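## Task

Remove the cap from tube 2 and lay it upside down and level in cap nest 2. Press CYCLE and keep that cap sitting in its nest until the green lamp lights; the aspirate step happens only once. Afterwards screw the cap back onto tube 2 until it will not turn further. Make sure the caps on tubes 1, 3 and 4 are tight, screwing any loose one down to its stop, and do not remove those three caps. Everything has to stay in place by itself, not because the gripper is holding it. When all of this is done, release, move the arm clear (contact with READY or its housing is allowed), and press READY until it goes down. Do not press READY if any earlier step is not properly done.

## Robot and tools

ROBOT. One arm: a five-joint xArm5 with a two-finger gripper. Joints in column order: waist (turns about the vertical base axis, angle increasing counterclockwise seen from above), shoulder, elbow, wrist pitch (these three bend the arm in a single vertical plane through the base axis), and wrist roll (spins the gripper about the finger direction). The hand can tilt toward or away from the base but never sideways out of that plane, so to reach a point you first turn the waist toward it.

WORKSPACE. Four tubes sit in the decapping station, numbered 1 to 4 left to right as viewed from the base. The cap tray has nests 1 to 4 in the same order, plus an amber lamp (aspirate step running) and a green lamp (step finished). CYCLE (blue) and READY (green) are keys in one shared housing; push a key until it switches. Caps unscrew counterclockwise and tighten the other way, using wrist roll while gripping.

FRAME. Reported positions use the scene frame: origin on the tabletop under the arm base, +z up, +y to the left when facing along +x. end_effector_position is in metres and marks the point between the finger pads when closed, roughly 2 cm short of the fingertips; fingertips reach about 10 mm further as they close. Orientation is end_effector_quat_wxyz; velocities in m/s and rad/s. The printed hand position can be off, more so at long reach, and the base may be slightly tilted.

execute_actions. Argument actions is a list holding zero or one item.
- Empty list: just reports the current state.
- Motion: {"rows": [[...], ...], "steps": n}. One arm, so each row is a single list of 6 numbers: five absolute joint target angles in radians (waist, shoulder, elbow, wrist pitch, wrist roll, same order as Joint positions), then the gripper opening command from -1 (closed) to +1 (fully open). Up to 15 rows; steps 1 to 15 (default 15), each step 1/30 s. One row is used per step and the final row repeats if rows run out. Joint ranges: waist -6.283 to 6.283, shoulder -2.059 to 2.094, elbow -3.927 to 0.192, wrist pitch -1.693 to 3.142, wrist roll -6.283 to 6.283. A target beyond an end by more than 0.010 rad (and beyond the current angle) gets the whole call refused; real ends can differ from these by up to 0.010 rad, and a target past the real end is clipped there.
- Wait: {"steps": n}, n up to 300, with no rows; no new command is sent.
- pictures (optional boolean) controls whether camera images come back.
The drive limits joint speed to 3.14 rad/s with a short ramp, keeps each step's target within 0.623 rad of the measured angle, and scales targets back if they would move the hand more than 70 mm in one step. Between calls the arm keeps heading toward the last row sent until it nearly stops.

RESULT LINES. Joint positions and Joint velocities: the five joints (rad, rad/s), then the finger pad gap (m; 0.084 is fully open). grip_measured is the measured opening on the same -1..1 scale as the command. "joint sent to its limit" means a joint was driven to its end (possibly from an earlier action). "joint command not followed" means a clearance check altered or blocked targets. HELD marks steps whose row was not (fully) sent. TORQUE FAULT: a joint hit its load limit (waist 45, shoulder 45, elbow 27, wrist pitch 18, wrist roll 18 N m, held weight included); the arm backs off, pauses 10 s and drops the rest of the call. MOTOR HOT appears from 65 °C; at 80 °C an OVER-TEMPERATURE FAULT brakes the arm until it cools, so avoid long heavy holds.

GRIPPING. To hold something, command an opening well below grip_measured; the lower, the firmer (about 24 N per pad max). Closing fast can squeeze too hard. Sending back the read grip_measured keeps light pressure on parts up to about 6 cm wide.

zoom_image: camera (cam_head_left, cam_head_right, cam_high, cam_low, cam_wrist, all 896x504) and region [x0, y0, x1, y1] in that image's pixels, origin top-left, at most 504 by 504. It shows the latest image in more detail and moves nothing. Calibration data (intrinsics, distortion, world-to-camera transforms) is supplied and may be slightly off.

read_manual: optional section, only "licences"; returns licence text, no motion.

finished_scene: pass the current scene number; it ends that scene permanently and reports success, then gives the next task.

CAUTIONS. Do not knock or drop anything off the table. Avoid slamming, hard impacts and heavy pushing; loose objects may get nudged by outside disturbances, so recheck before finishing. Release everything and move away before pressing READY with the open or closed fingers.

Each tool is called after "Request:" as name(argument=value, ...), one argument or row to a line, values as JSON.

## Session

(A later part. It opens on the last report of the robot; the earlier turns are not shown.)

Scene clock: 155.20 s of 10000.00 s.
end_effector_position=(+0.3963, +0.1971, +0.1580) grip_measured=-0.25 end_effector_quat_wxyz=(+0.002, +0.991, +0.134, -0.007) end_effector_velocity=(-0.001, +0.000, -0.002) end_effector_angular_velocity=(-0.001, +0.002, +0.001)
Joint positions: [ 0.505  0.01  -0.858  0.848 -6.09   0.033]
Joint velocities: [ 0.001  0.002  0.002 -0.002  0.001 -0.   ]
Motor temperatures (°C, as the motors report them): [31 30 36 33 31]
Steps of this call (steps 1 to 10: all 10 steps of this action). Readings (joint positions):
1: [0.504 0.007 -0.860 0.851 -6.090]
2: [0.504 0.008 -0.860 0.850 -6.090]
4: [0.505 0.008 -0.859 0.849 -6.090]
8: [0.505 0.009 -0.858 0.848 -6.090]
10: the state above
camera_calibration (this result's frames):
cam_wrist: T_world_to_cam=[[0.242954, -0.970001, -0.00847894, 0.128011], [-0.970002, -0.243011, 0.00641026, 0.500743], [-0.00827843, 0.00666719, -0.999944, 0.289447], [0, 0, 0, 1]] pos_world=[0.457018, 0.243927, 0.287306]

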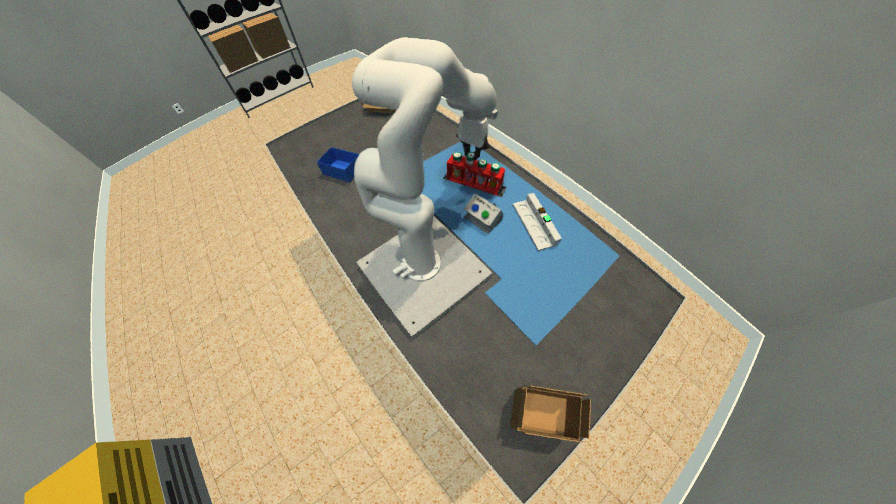

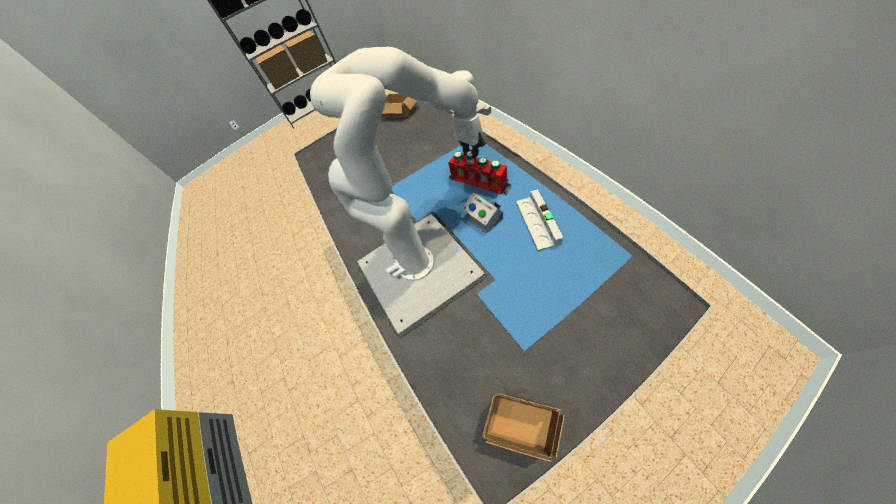

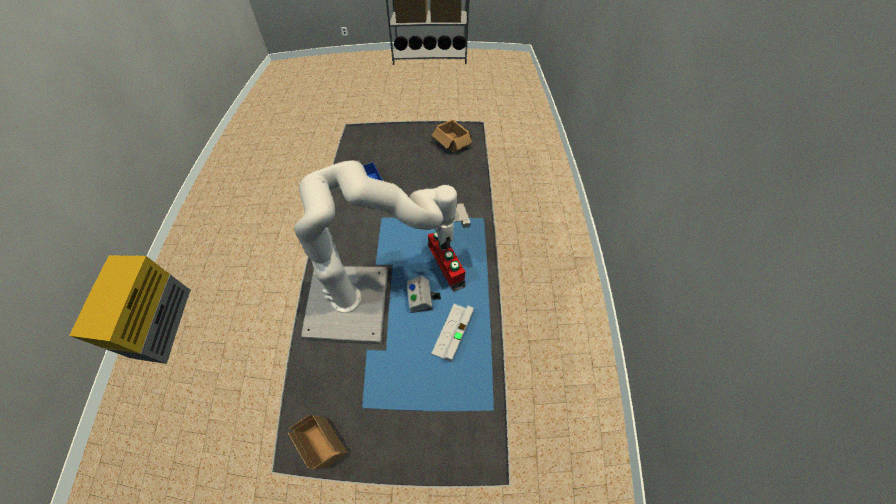

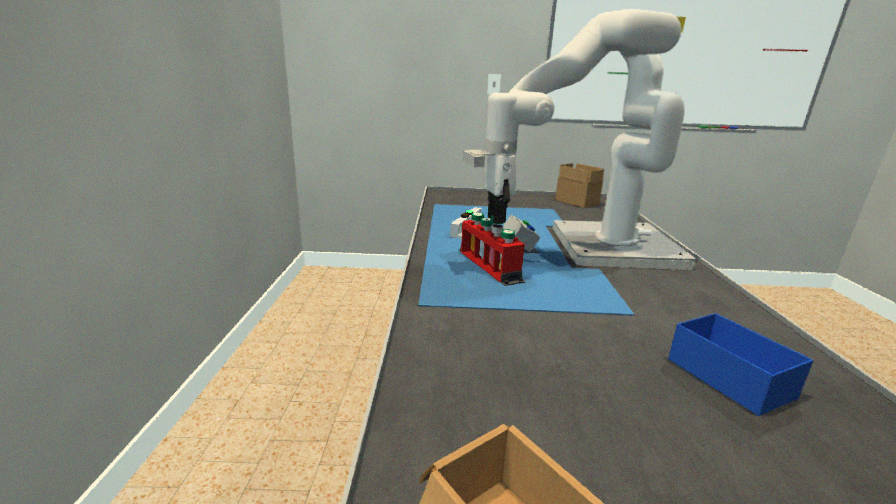

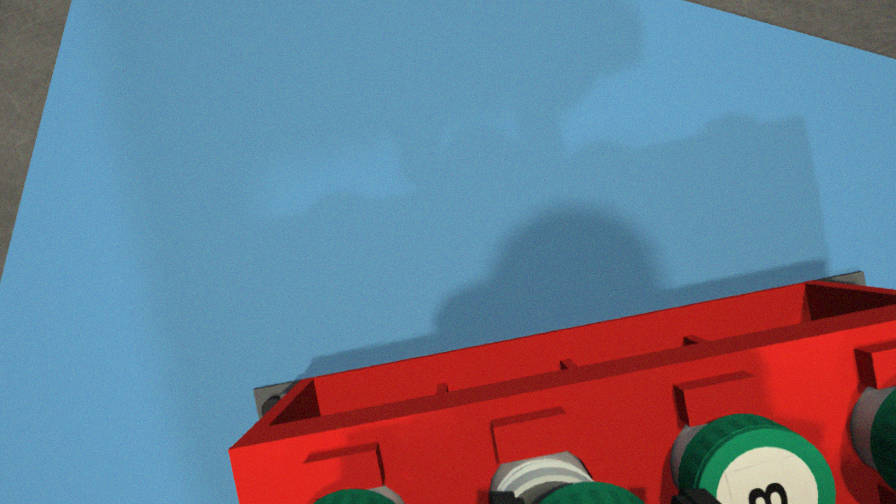

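Request:
execute_actions(
  actions=[
    {"rows":[[0.505,0.036,-0.848,0.812,-6.15,-1],[0.505,0.036,-0.848,0.812,-6.15,-1],[0.505,0.036,-0.848,0.812,-6.15,-1],[0.505,0.036,-0.848,0.812,-6.15,-1],[0.505,0.036,-0.848,0.812,-6.15,-1],[0.505,0.036,-0.848,0.812,-6.15,-1],[0.505,0.0445,-0.8455,0.801,-6.15,-1]],"steps":15},
  ],
  pictures=false,
)

Request:
execute_actions(
  actions=[
    {"rows":[[0.505,0.048,-0.8445,0.796,-4.8,-1]],"steps":15},
  ],
  pictures=false,
)

Request:
execute_actions(
  actions=[
    {"rows":[[0.505,0.051,-0.844,0.793,-3.5,-1]],"steps":15},
  ],
  pictures=false,
)

Request:
execute_actions(
  actions=[
    {"rows":[[0.505,0.053,-0.843,0.790,-2.2,-1]],"steps":15},
  ],
  pictures=false,
)

Request:
execute_actions(
  actions=[
    {"rows":[[0.505,0.055,-0.8425,0.7875,-0.9,-1]],"steps":15},
  ],
  pictures=false,
)

Request:
execute_actions(
  actions=[
    {"rows":[[0.505,0.057,-0.842,0.785,0.4,-1]],"steps":15},
  ],
  pictures=false,
)

Request:
execute_actions(
  actions=[
    {"rows":[[0.505,0.059,-0.841,0.782,1.7,-1]],"steps":15},
  ],
  pictures=false,
)

Request:
execute_actions(
  actions=[
    {"rows":[[0.505,0.061,-0.8405,0.7795,3.0,-1]],"steps":15},
  ],
  pictures=false,
)

Request:
execute_actions(
  actions=[
    {"rows":[[0.505,0.062,-0.840,0.778,4.3,-1]],"steps":15},
  ],
  pictures=false,
)

Request:
execute_actions(
  actions=[
    {"rows":[[0.505,0.063,-0.840,0.777,4.73,-1]],"steps":15},
  ],
  pictures=false,
)

Scene clock: 165.37 s of 10000.00 s.
end_effector_position=(+0.3989, +0.1986, +0.1436) grip_measured=-0.25 end_effector_quat_wxyz=(+0.001, +0.987, +0.163, -0.005) end_effector_velocity=(+0.001, -0.001, -0.002) end_effector_angular_velocity=(-0.001, +0.001, +0.004)
Joint positions: [ 0.505  0.042 -0.849  0.801 -6.149  0.033]
Joint velocities: [-0.002  0.005 -0.001 -0.003 -0.006  0.   ]
Motor temperatures (°C, as the motors report them): [31 30 36 33 31]
Steps of this call (steps 1 to 15: the robot went on to your last target; steps 16 to 290: nothing new was sent; steps 291 to 305: all 15 steps of this action). Readings (joint positions):
291: [0.505 0.010 -0.858 0.848 -6.090]
292: [0.505 0.011 -0.858 0.846 -6.093]
294: [0.505 0.020 -0.855 0.833 -6.115]
298: [0.505 0.032 -0.851 0.815 -6.142]
305: the state above

Scene clock: 165.87 s of 10000.00 s.
end_effector_position=(+0.3969, +0.1979, +0.1383) grip_measured=-0.24 end_effector_quat_wxyz=(+0.006, +0.953, -0.304, -0.006) end_effector_velocity=(-0.008, -0.006, -0.010) end_effector_angular_velocity=(-0.054, +0.008, -2.570)
Joint positions: [ 0.506  0.05  -0.843  0.794 -5.203  0.034]
Joint velocities: [-0.005  0.01   0.015  0.006  2.565 -0.001]
Motor temperatures (°C, as the motors report them): [31 30 36 33 31]
Steps of this call (steps 1 to 15: all 15 steps of this action). Readings (joint positions):
1: [0.505 0.042 -0.849 0.801 -6.150]
2: [0.505 0.042 -0.848 0.801 -6.146]
4: [0.505 0.042 -0.848 0.801 -6.103]
8: [0.505 0.044 -0.847 0.799 -5.826]
15: the state above

Scene clock: 166.37 s of 10000.00 s.
end_effector_position=(+0.3926, +0.1963, +0.1349) grip_measured=-0.25 end_effector_quat_wxyz=(-0.015, -0.578, +0.816, +0.002) end_effector_velocity=(-0.011, +0.005, -0.008) end_effector_angular_velocity=(-0.081, -0.015, -2.551)
Joint positions: [ 0.507  0.052 -0.837  0.8   -3.91   0.033]
Joint velocities: [ 0.022  0.005  0.014  0.003  2.574 -0.001]
Motor temperatures (°C, as the motors report them): [31 30 36 33 31]
Steps of this call (steps 1 to 15: all 15 steps of this action). Readings (joint positions):
1: [0.506 0.051 -0.843 0.794 -5.120]
2: [0.505 0.051 -0.842 0.795 -5.038]
4: [0.505 0.051 -0.842 0.795 -4.871]
8: [0.505 0.052 -0.840 0.796 -4.523]
15: the state above

Scene clock: 166.87 s of 10000.00 s.
end_effector_position=(+0.4016, +0.1995, +0.1409) grip_measured=-0.22 end_effector_quat_wxyz=(-0.001, +0.033, +0.999, -0.001) end_effector_velocity=(+0.012, -0.018, +0.002) end_effector_angular_velocity=(-0.003, -0.013, -2.627)
Joint positions: [ 0.505  0.052 -0.85   0.785 -2.615  0.035]
Joint velocities: [-0.049 -0.003 -0.001 -0.007  2.578 -0.002]
Motor temperatures (°C, as the motors report them): [31 30 36 33 31]
Steps of this call (steps 1 to 15: all 15 steps of this action). Readings (joint positions):
1: [0.508 0.052 -0.837 0.800 -3.826]
2: [0.509 0.053 -0.837 0.799 -3.744]
4: [0.510 0.053 -0.836 0.799 -3.577]
8: [0.513 0.054 -0.841 0.795 -3.228]
15: the state above

Scene clock: 167.37 s of 10000.00 s.
end_effector_position=(+0.3958, +0.1960, +0.1347) grip_measured=-0.25 end_effector_quat_wxyz=(-0.005, +0.630, +0.777, -0.010) end_effector_velocity=(-0.010, +0.003, -0.002) end_effector_angular_velocity=(-0.065, -0.003, -2.564)
Joint positions: [ 0.503  0.056 -0.839  0.79  -1.319  0.033]
Joint velocities: [ 0.016 -0.002  0.003  0.024  2.58  -0.004]
Motor temperatures (°C, as the motors report them): [31 31 36 33 31]
Steps of this call (steps 1 to 15: all 15 steps of this action). Readings (joint positions):
1: [0.503 0.052 -0.849 0.786 -2.530]
2: [0.503 0.052 -0.849 0.786 -2.448]
4: [0.502 0.052 -0.847 0.787 -2.280]
8: [0.501 0.054 -0.844 0.787 -1.931]
15: the state above

Scene clock: 167.87 s of 10000.00 s.
end_effector_position=(+0.3966, +0.2014, +0.1362) grip_measured=-0.19 end_effector_quat_wxyz=(+0.002, +0.970, +0.243, -0.007) end_effector_velocity=(+0.038, +0.019, +0.031) end_effector_angular_velocity=(+0.025, -0.137, -2.589)
Joint positions: [ 0.513  0.057 -0.844  0.786 -0.021  0.036]
Joint velocities: [-0.001 -0.016 -0.052 -0.066  2.589  0.001]
Motor temperatures (°C, as the motors report them): [31 31 36 33 31]
Steps of this call (steps 1 to 15: all 15 steps of this action). Readings (joint positions):
1: [0.504 0.056 -0.839 0.791 -1.234]
2: [0.504 0.056 -0.838 0.792 -1.152]
4: [0.505 0.056 -0.837 0.793 -0.983]
8: [0.509 0.057 -0.836 0.793 -0.635]
15: the state above

Scene clock: 168.37 s of 10000.00 s.
end_effector_position=(+0.3987, +0.1966, +0.1348) grip_measured=-0.23 end_effector_quat_wxyz=(+0.006, +0.917, -0.398, -0.005) end_effector_velocity=(-0.013, -0.005, -0.015) end_effector_angular_velocity=(-0.054, +0.023, -2.583)
Joint positions: [ 0.501  0.059 -0.841  0.781  1.277  0.034]
Joint velocities: [ 0.003  0.014  0.023  0.007  2.586 -0.002]
Motor temperatures (°C, as the motors report them): [31 31 36 33 31]
Steps of this call (steps 1 to 15: all 15 steps of this action). Readings (joint positions):
1: [0.513 0.057 -0.846 0.784 0.064]
2: [0.512 0.056 -0.849 0.782 0.146]
4: [0.507 0.055 -0.850 0.781 0.315]
8: [0.503 0.056 -0.847 0.780 0.664]
15: the state above

Scene clock: 168.87 s of 10000.00 s.
end_effector_position=(+0.3926, +0.1978, +0.1307) grip_measured=-0.24 end_effector_quat_wxyz=(-0.015, -0.494, +0.869, +0.001) end_effector_velocity=(-0.002, +0.016, +0.004) end_effector_angular_velocity=(-0.067, -0.039, -2.553)
Joint positions: [ 0.51   0.062 -0.835  0.787  2.574  0.034]
Joint velocities: [ 0.034  0.005 -0.018  0.008  2.589  0.003]
Motor temperatures (°C, as the motors report them): [31 31 36 33 31]
Steps of this call (steps 1 to 15: all 15 steps of this action). Readings (joint positions):
1: [0.502 0.059 -0.841 0.782 1.362]
2: [0.502 0.060 -0.840 0.782 1.444]
4: [0.503 0.060 -0.839 0.783 1.613]
8: [0.504 0.060 -0.837 0.785 1.962]
15: the state above

Scene clock: 169.37 s of 10000.00 s.
end_effector_position=(+0.4028, +0.1987, +0.1374) grip_measured=-0.24 end_effector_quat_wxyz=(-0.000, +0.137, +0.991, -0.000) end_effector_velocity=(-0.005, -0.020, -0.006) end_effector_angular_velocity=(-0.019, +0.031, -2.619)
Joint positions: [ 0.502  0.06  -0.847  0.773  3.874  0.034]
Joint velocities: [-0.034 -0.007  0.021  0.022  2.584 -0.003]
Motor temperatures (°C, as the motors report them): [31 31 36 33 31]
Steps of this call (steps 1 to 15: all 15 steps of this action). Readings (joint positions):
1: [0.511 0.062 -0.835 0.787 2.660]
2: [0.512 0.063 -0.836 0.787 2.742]
4: [0.512 0.063 -0.838 0.785 2.911]
8: [0.513 0.062 -0.846 0.775 3.261]
15: the state above

Scene clock: 169.87 s of 10000.00 s.
end_effector_position=(+0.3971, +0.1967, +0.1320) grip_measured=-0.25 end_effector_quat_wxyz=(-0.005, +0.530, +0.848, -0.008) end_effector_velocity=(-0.001, +0.002, +0.000) end_effector_angular_velocity=(-0.002, -0.001, -0.135)
Joint positions: [ 0.503  0.063 -0.838  0.778  4.718  0.033]
Joint velocities: [ 0.005 -0.001  0.     0.     0.14  -0.   ]
Motor temperatures (°C, as the motors report them): [31 31 36 33 31]
Steps of this call (steps 1 to 15: all 15 steps of this action). Readings (joint positions):
1: [0.501 0.059 -0.847 0.774 3.959]
2: [0.502 0.060 -0.845 0.775 4.042]
4: [0.502 0.061 -0.843 0.776 4.211]
8: [0.501 0.063 -0.839 0.778 4.533]
15: the state above

Request:
execute_actions(
  actions=[
    {"rows":[[0.505,0.058,-0.842,0.785,4.73,0.2],[0.505,0.058,-0.842,0.785,4.73,0.2],[0.505,0.058,-0.842,0.785,4.73,0.2],[0.505,0.058,-0.842,0.785,4.73,0.2],[0.505,0.058,-0.842,0.785,4.73,0.2],[0.505,0.058,-0.842,0.785,4.73,0.2],[0.505,-0.15,-0.95,1.1,4.73,0.2]],"steps":15},
  ],
  pictures=false,
)

Request:
execute_actions(
  actions=[
    {"rows":[[0.505,-0.15,-0.95,1.1,4.73,0.2]],"steps":15},
  ],
)

Request:
zoom_image(
  camera="cam_low",
  region=[440,170,560,290],
)

Scene clock: 174.13 s of 10000.00 s.
end_effector_position=(+0.3947, +0.1968, +0.2161) grip_measured=+0.19 end_effector_quat_wxyz=(-0.001, +0.534, +0.846, -0.002) end_effector_velocity=(-0.063, -0.034, +0.311) end_effector_angular_velocity=(-0.010, +0.020, -0.005)
Joint positions: [ 0.506 -0.091 -0.923  1.003  4.73   0.052]
Joint velocities: [-0.006 -0.601 -0.287  0.912 -0.001  0.   ]
Motor temperatures (°C, as the motors report them): [31 31 37 33 31]
Steps of this call (steps 1 to 30: the robot went on to your last target; steps 31 to 113: nothing new was sent; steps 114 to 128: all 15 steps of this action). Readings (joint positions):
114: [0.505 0.063 -0.840 0.777 4.730]
115: [0.505 0.063 -0.840 0.778 4.730]
117: [0.507 0.060 -0.847 0.775 4.730]
121: [0.507 0.055 -0.849 0.783 4.730]
128: the state above

Scene clock: 174.63 s of 10000.00 s.
end_effector_position=(+0.3850, +0.1915, +0.2449) grip_measured=+0.19 end_effector_quat_wxyz=(-0.004, +0.534, +0.845, -0.007) end_effector_velocity=(+0.001, +0.000, +0.003) end_effector_angular_velocity=(+0.002, -0.005, +0.000)
Joint positions: [ 0.505 -0.149 -0.949  1.1    4.73   0.052]
Joint velocities: [-0.001 -0.004 -0.004  0.003 -0.001  0.   ]
Motor temperatures (°C, as the motors report them): [31 31 37 33 31]
Steps of this call (steps 1 to 15: all 15 steps of this action). Readings (joint positions):
1: [0.506 -0.109 -0.932 1.031 4.730]
2: [0.506 -0.124 -0.939 1.052 4.730]
4: [0.505 -0.140 -0.946 1.078 4.730]
8: [0.505 -0.147 -0.948 1.096 4.730]
15: the state above
camera_calibration (this result's frames):
cam_wrist: T_world_to_cam=[[0.912215, 0.408723, -0.0284337, -0.390777], [0.408667, -0.912648, -0.00800537, 0.0888326], [-0.029222, -0.00431733, -0.999564, 0.386347], [0, 0, 0, 1]] pos_world=[0.331459, 0.24246, 0.375779]

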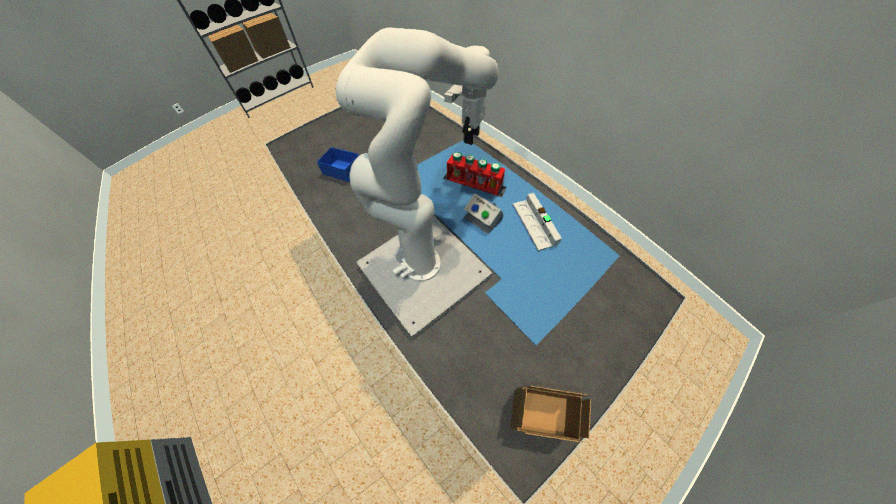

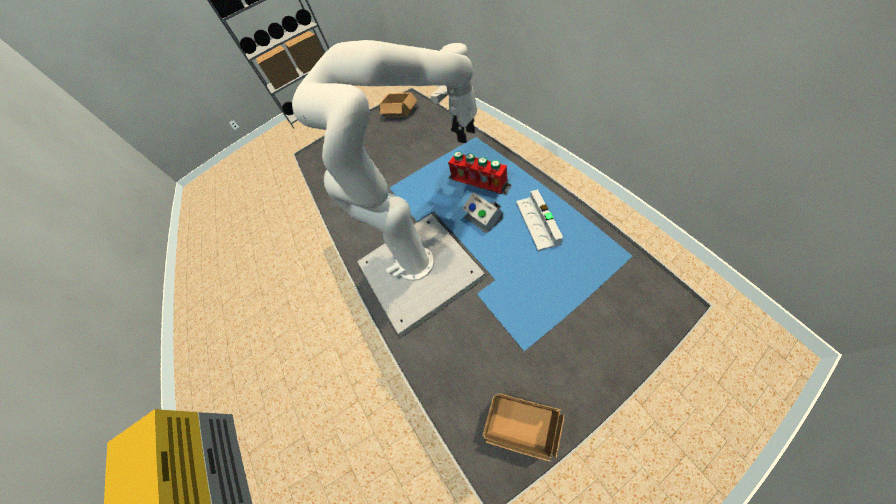

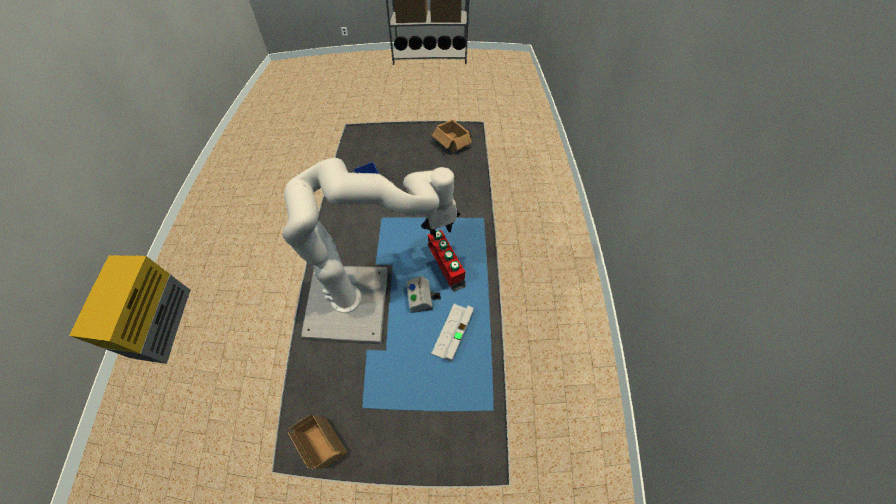

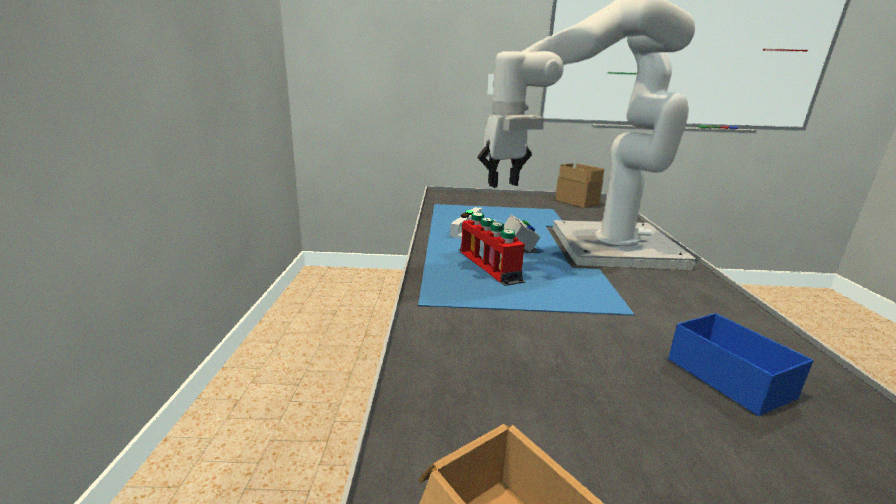

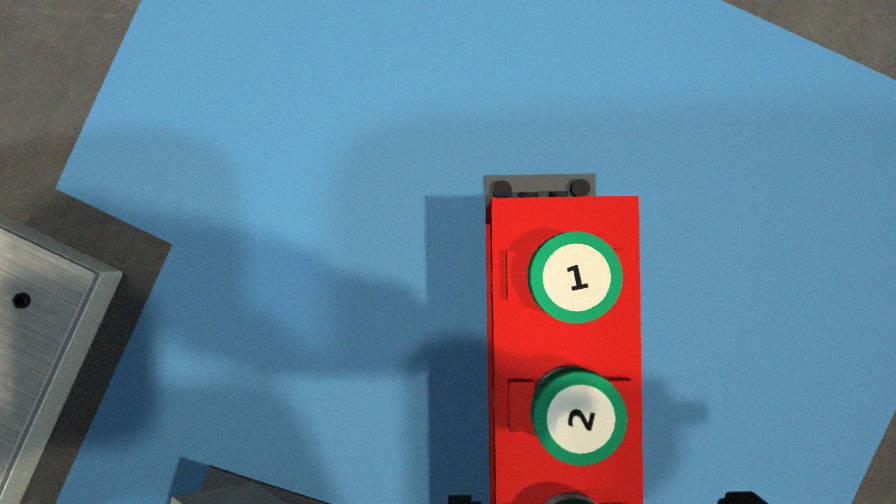

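Region (440, 170, 560, 290) of cam_low's 896x504 image, scaled by 4.200, with more detail than that image has.

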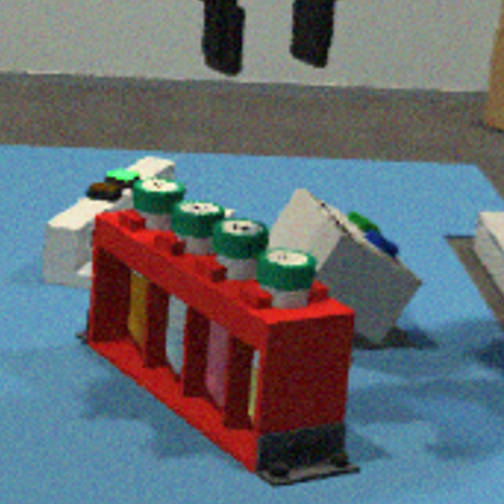

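Request:
execute_actions(
  actions=[
    {"rows":[[0.505,0.0,-0.865,0.865,4.73,0.2]],"steps":15},
  ],
  pictures=false,
)

Request:
execute_actions(
  actions=[
    {"rows":[[0.505,0.06,-0.841,0.781,4.73,0.2]],"steps":15},
  ],
  pictures=false,
)

Request:
execute_actions(
  actions=[
    {"rows":[[0.505,0.06,-0.841,0.781,4.73,-0.1],[0.505,0.06,-0.841,0.781,4.73,-0.1],[0.505,0.06,-0.841,0.781,4.73,-0.1],[0.505,0.06,-0.841,0.781,4.73,-0.3],[0.505,0.06,-0.841,0.781,4.73,-0.3],[0.505,0.06,-0.841,0.781,4.73,-0.3],[0.505,0.06,-0.841,0.781,4.73,-0.6],[0.505,0.06,-0.841,0.781,4.73,-0.6],[0.505,0.06,-0.841,0.781,4.73,-1]],"steps":12},
  ],
  pictures=false,
)

Request:
execute_actions(
  actions=[
    {"rows":[[0.505,0.062,-0.840,0.778,6.2,-1]],"steps":15},
  ],
  pictures=false,
)

Request:
execute_actions(
  actions=[
    {"rows":[[0.505,0.058,-0.842,0.785,6.2,-1],[0.505,0.058,-0.842,0.785,6.2,-1],[0.505,0.058,-0.842,0.785,6.2,-1],[0.505,0.058,-0.842,0.785,6.2,0.2],[0.505,0.058,-0.842,0.785,6.2,0.2],[0.505,0.058,-0.842,0.785,6.2,0.2],[0.505,0.058,-0.842,0.785,6.2,0.2],[0.505,0.058,-0.842,0.785,6.2,0.2],[0.505,-0.05,-0.89,0.94,6.2,0.2]],"steps":15},
  ],
  pictures=false,
)

Request:
execute_actions(
  actions=[
    {"rows":[[0.505,-0.05,-0.89,0.94,6.2,0.2],[0.505,-0.05,-0.89,0.94,6.2,0.2],[0.505,-0.05,-0.89,0.94,6.2,0.2],[0.505,-0.15,-0.95,1.1,4.73,0.2]],"steps":15},
  ],
  pictures=false,
)

Request:
execute_actions(
  actions=[
    {"rows":[[0.505,-0.15,-0.95,1.1,4.73,0.2]],"steps":12},
  ],
)

Scene clock: 184.07 s of 10000.00 s.
end_effector_position=(+0.3967, +0.1973, +0.1654) grip_measured=+0.19 end_effector_quat_wxyz=(-0.004, +0.534, +0.845, -0.006) end_effector_velocity=(+0.004, +0.003, -0.006) end_effector_angular_velocity=(+0.009, -0.019, +0.001)
Joint positions: [ 0.505 -0.003 -0.867  0.868  4.73   0.052]
Joint velocities: [ 0.002  0.013  0.009 -0.043  0.     0.   ]
Motor temperatures (°C, as the motors report them): [31 31 37 33 31]
Steps of this call (steps 1 to 15: the robot went on to your last target; steps 16 to 268: nothing new was sent; steps 269 to 283: all 15 steps of this action). Readings (joint positions):
269: [0.505 -0.150 -0.950 1.100 4.730]
270: [0.505 -0.148 -0.949 1.096 4.730]
272: [0.505 -0.126 -0.939 1.054 4.730]
276: [0.505 -0.033 -0.882 0.925 4.730]
283: the state above

Scene clock: 184.57 s of 10000.00 s.
end_effector_position=(+0.3981, +0.1980, +0.1349) grip_measured=+0.19 end_effector_quat_wxyz=(-0.004, +0.534, +0.845, -0.006) end_effector_velocity=(-0.000, -0.001, -0.003) end_effector_angular_velocity=(-0.001, +0.002, -0.001)
Joint positions: [ 0.505  0.059 -0.842  0.782  4.73   0.052]
Joint velocities: [-0.001  0.006  0.003 -0.008  0.     0.   ]
Motor temperatures (°C, as the motors report them): [31 31 37 33 31]
Steps of this call (steps 1 to 15: all 15 steps of this action). Readings (joint positions):
1: [0.505 -0.002 -0.867 0.867 4.730]
2: [0.505 -0.000 -0.866 0.863 4.730]
4: [0.505 0.018 -0.860 0.833 4.730]
8: [0.505 0.054 -0.842 0.793 4.730]
15: the state above

Scene clock: 184.97 s of 10000.00 s.
end_effector_position=(+0.3969, +0.1975, +0.1338) grip_measured=-0.25 end_effector_quat_wxyz=(-0.005, +0.534, +0.845, -0.008) end_effector_velocity=(-0.000, +0.000, -0.000) end_effector_angular_velocity=(+0.000, -0.000, -0.000)
Joint positions: [ 0.505  0.06  -0.84   0.783  4.73   0.033]
Joint velocities: [ 0.  0. -0. -0.  0. -0.]
Motor temperatures (°C, as the motors report them): [31 31 37 33 31]
Steps of this call (steps 1 to 12: all 12 steps of this action). Readings (joint positions):
1: [0.505 0.059 -0.842 0.781 4.730]
2: [0.505 0.059 -0.841 0.781 4.730]
4: [0.505 0.060 -0.841 0.781 4.730]
8: [0.505 0.060 -0.840 0.783 4.730]
12: the state above

Scene clock: 185.47 s of 10000.00 s.
end_effector_position=(+0.3932, +0.1982, +0.1310) grip_measured=-0.25 end_effector_quat_wxyz=(-0.001, +0.859, +0.511, -0.014) end_effector_velocity=(-0.002, +0.014, +0.002) end_effector_angular_velocity=(-0.064, -0.035, -2.580)
Joint positions: [ 0.51   0.062 -0.836  0.786  5.676  0.033]
Joint velocities: [ 0.031  0.006 -0.014  0.006  2.612  0.002]
Motor temperatures (°C, as the motors report them): [31 31 37 33 31]
Steps of this call (steps 1 to 15: all 15 steps of this action). Readings (joint positions):
1: [0.505 0.060 -0.840 0.783 4.730]
2: [0.505 0.060 -0.840 0.783 4.734]
4: [0.505 0.060 -0.840 0.783 4.777]
8: [0.505 0.061 -0.837 0.783 5.054]
15: the state above

Scene clock: 185.97 s of 10000.00 s.
end_effector_position=(+0.4003, +0.1958, +0.1803) grip_measured=+0.19 end_effector_quat_wxyz=(+0.000, +0.964, +0.267, -0.001) end_effector_velocity=(+0.011, +0.008, +0.224) end_effector_angular_velocity=(+0.061, -0.125, -0.022)
Joint positions: [ 0.498 -0.027 -0.884  0.898  6.197  0.052]
Joint velocities: [ 0.004 -0.406 -0.207  0.474  0.027  0.001]
Motor temperatures (°C, as the motors report them): [31 31 37 33 31]
Steps of this call (steps 1 to 15: all 15 steps of this action). Readings (joint positions):
1: [0.511 0.063 -0.836 0.786 5.764]
2: [0.512 0.063 -0.837 0.785 5.849]
4: [0.512 0.063 -0.838 0.785 6.002]
8: [0.508 0.058 -0.851 0.779 6.160]
15: the state above

Scene clock: 186.47 s of 10000.00 s.
end_effector_position=(+0.3879, +0.1928, +0.2395) grip_measured=+0.19 end_effector_quat_wxyz=(-0.001, +0.817, +0.577, -0.005) end_effector_velocity=(-0.023, -0.010, +0.081) end_effector_angular_velocity=(+0.018, +0.027, +2.634)
Joint positions: [ 0.505 -0.138 -0.944  1.077  5.516  0.052]
Joint velocities: [ 0.002 -0.151 -0.083  0.251 -2.632 -0.   ]
Motor temperatures (°C, as the motors report them): [31 31 37 33 31]
Steps of this call (steps 1 to 15: all 15 steps of this action). Readings (joint positions):
1: [0.499 -0.037 -0.889 0.911 6.198]
2: [0.500 -0.043 -0.891 0.920 6.199]
4: [0.501 -0.047 -0.890 0.931 6.199]
8: [0.503 -0.062 -0.896 0.963 6.107]
15: the state above

Scene clock: 186.87 s of 10000.00 s.
end_effector_position=(+0.3851, +0.1915, +0.2451) grip_measured=+0.19 end_effector_quat_wxyz=(-0.004, +0.545, +0.838, -0.007) end_effector_velocity=(-0.000, +0.000, +0.002) end_effector_angular_velocity=(+0.005, +0.001, +0.328)
Joint positions: [ 0.505 -0.149 -0.95   1.1    4.757  0.052]
Joint velocities: [ 0.001 -0.003 -0.002  0.004 -0.328  0.   ]
Motor temperatures (°C, as the motors report them): [31 31 37 33 31]
Steps of this call (steps 1 to 12: all 12 steps of this action). Readings (joint positions):
1: [0.505 -0.142 -0.946 1.084 5.428]
2: [0.505 -0.145 -0.947 1.089 5.340]
4: [0.505 -0.147 -0.948 1.095 5.165]
8: [0.505 -0.149 -0.949 1.099 4.868]
12: the state above
camera_calibration (this result's frames):
cam_wrist: T_world_to_cam=[[0.922814, 0.384223, -0.028056, -0.390299], [0.384167, -0.923233, -0.00757965, 0.100176], [-0.0288145, -0.00378357, -0.999578, 0.386277], [0, 0, 0, 1]] pos_world=[0.33282, 0.243909, 0.375923]

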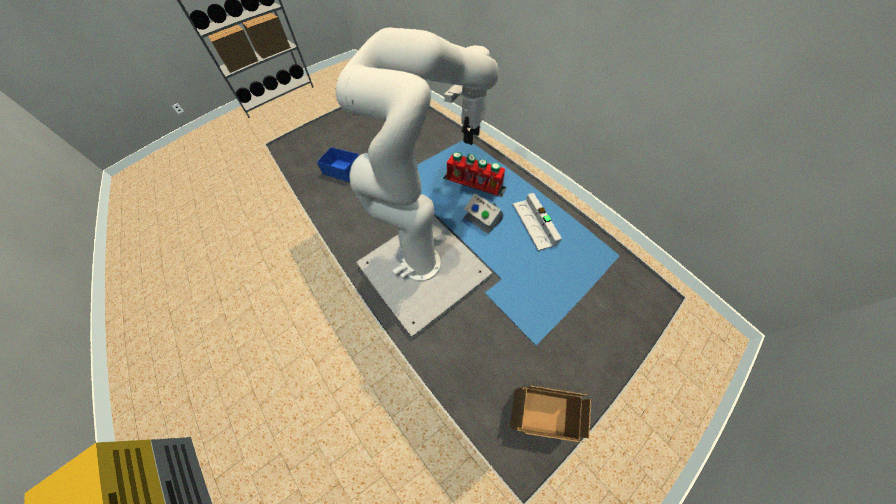

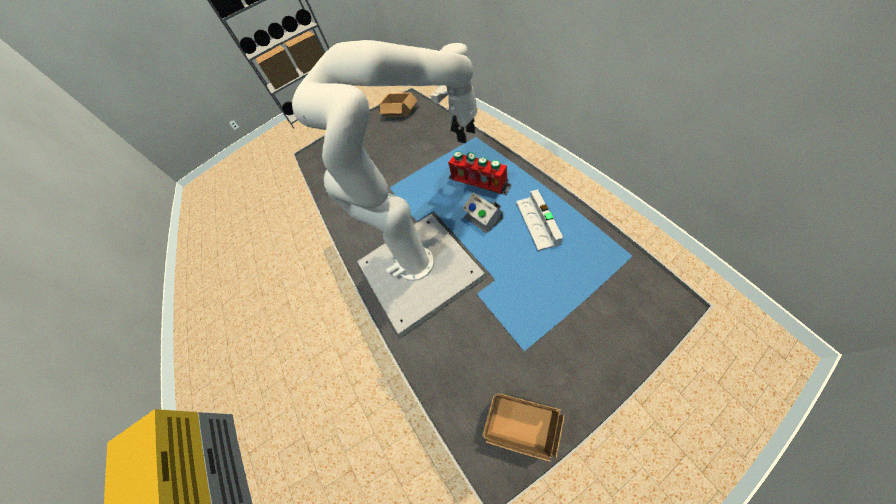

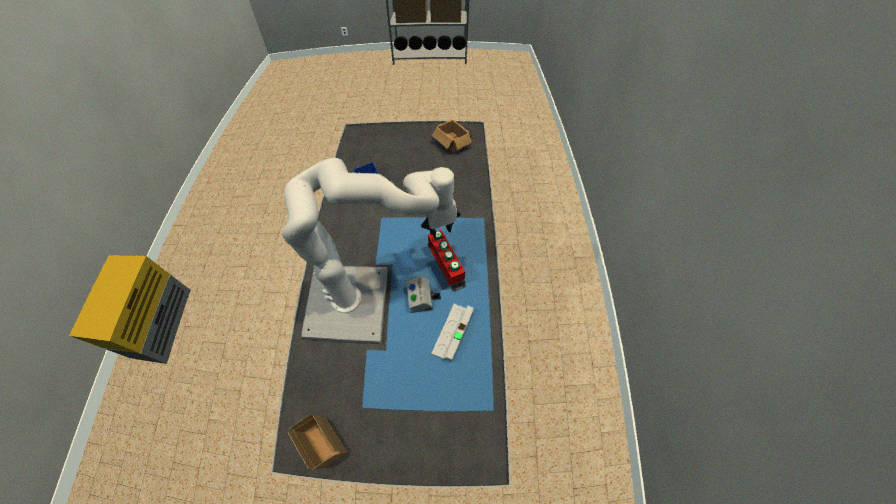

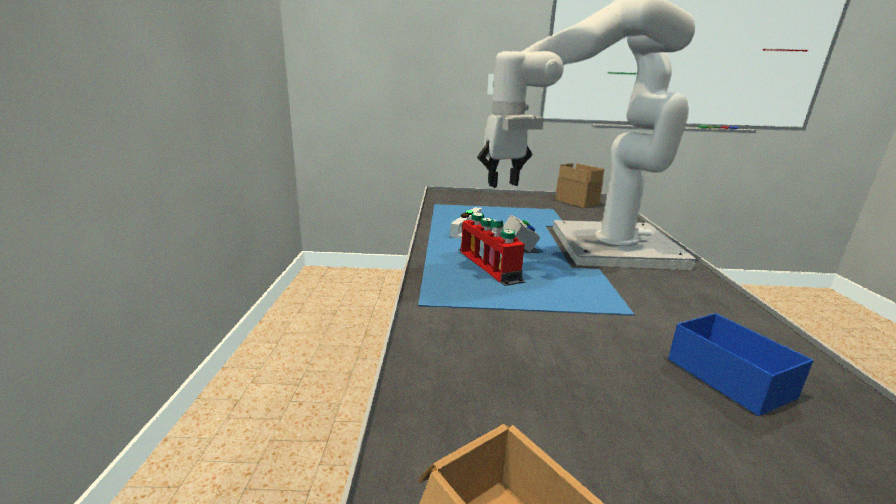

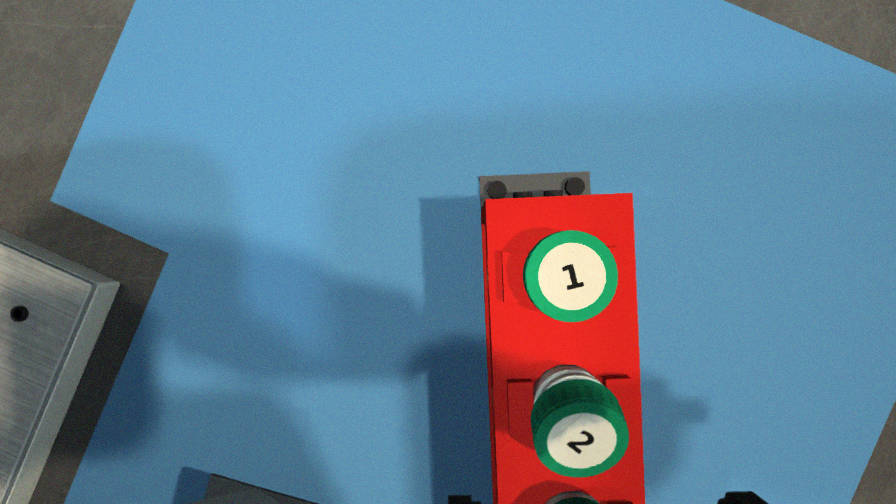

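Request:
execute_actions(
  actions=[],
)

Request:
zoom_image(
  camera="cam_low",
  region=[420,150,600,290],
)

Scene clock: 197.50 s of 10000.00 s.
end_effector_position=(+0.3852, +0.1916, +0.2454) grip_measured=+0.19 end_effector_quat_wxyz=(-0.004, +0.534, +0.845, -0.007) end_effector_velocity=(+0.000, +0.000, +0.000) end_effector_angular_velocity=(+0.000, -0.001, +0.001)
Joint positions: [ 0.505 -0.15  -0.95   1.1    4.73   0.052]
Joint velocities: [ 0.    -0.001 -0.    -0.    -0.001 -0.   ]
Motor temperatures (°C, as the motors report them): [31 31 37 33 31]
Steps of this call (steps 1 to 30: the robot went on to your last target; steps 31 to 319: nothing new was sent). Readings (joint positions):
1: [0.505 -0.150 -0.950 1.100 4.748]
2: [0.505 -0.150 -0.950 1.100 4.742]
4: [0.505 -0.150 -0.950 1.100 4.736]
8: [0.505 -0.150 -0.950 1.100 4.731]
319: the state above
The arm was judged still, so your last target was given up. Only a new action makes it travel on or press farther. Fingers that are still opening or closing keep moving.
camera_calibration (this result's frames):
cam_wrist: T_world_to_cam=[[0.912246, 0.408728, -0.0273831, -0.391185], [0.408666, -0.912648, -0.00804799, 0.0888495], [-0.0282806, -0.00384881, -0.999593, 0.386449], [0, 0, 0, 1]] pos_world=[0.331476, 0.242464, 0.376295]

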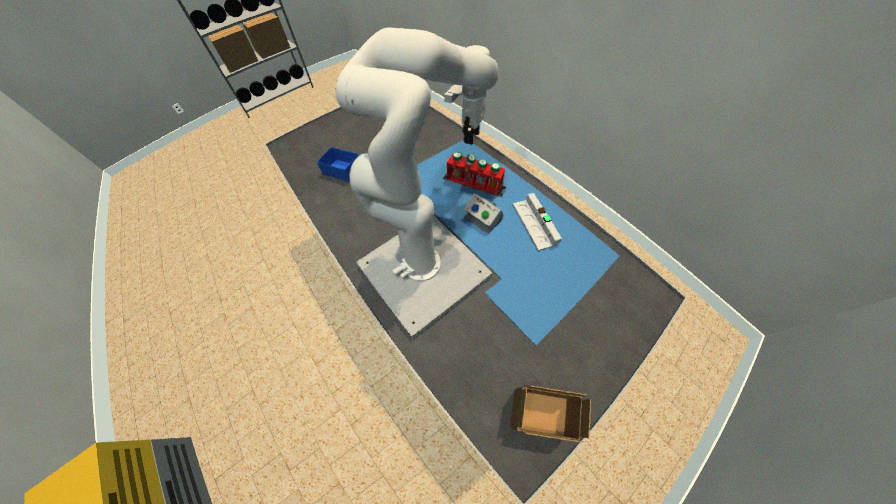

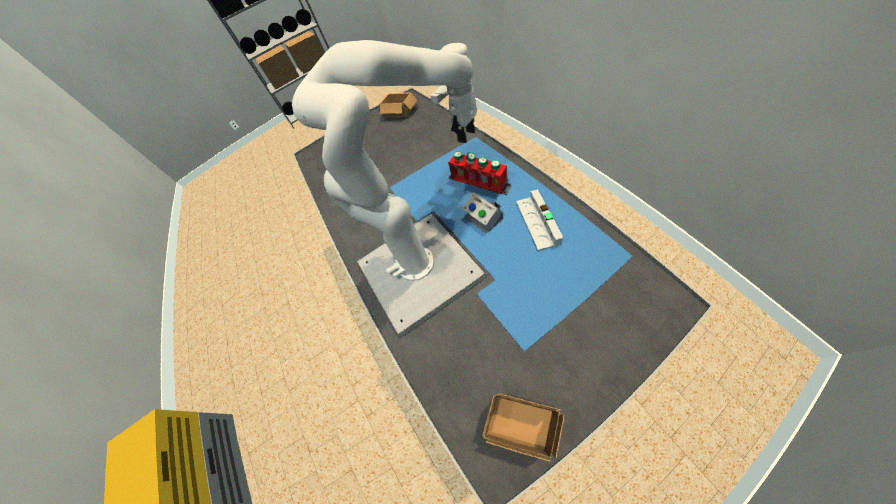

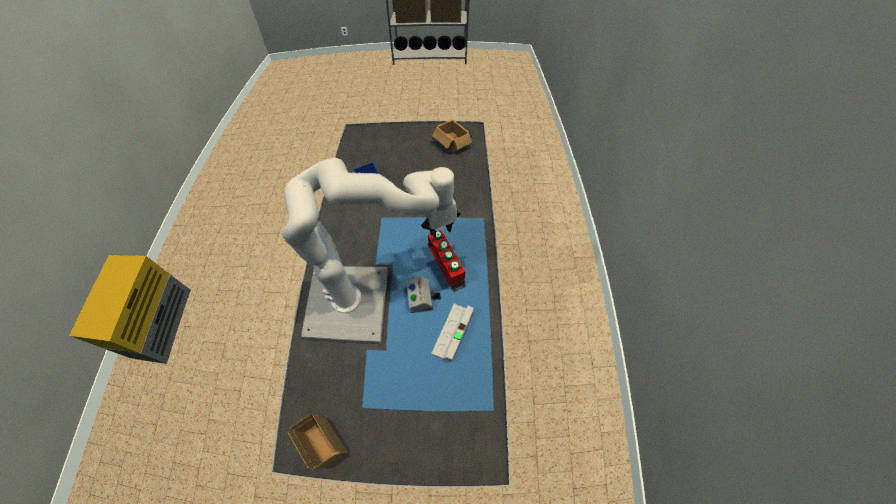

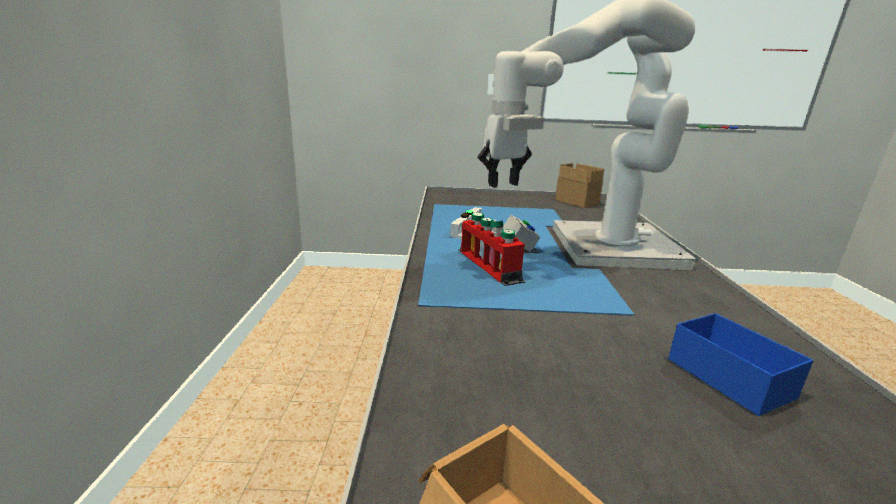

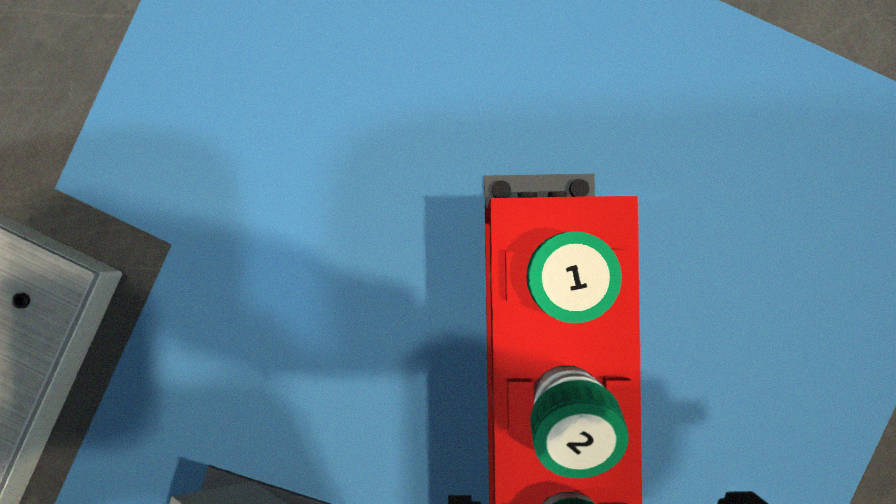

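Region (420, 150, 600, 290) of cam_low's 896x504 image, scaled by 2.800, with more detail than that image has.

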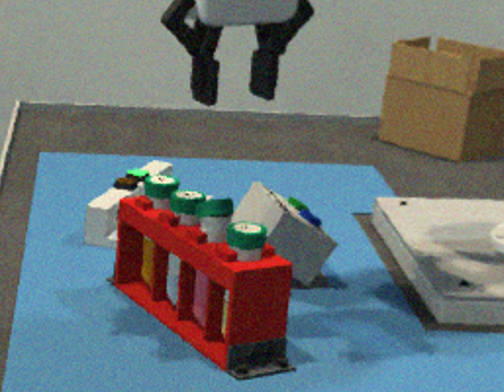

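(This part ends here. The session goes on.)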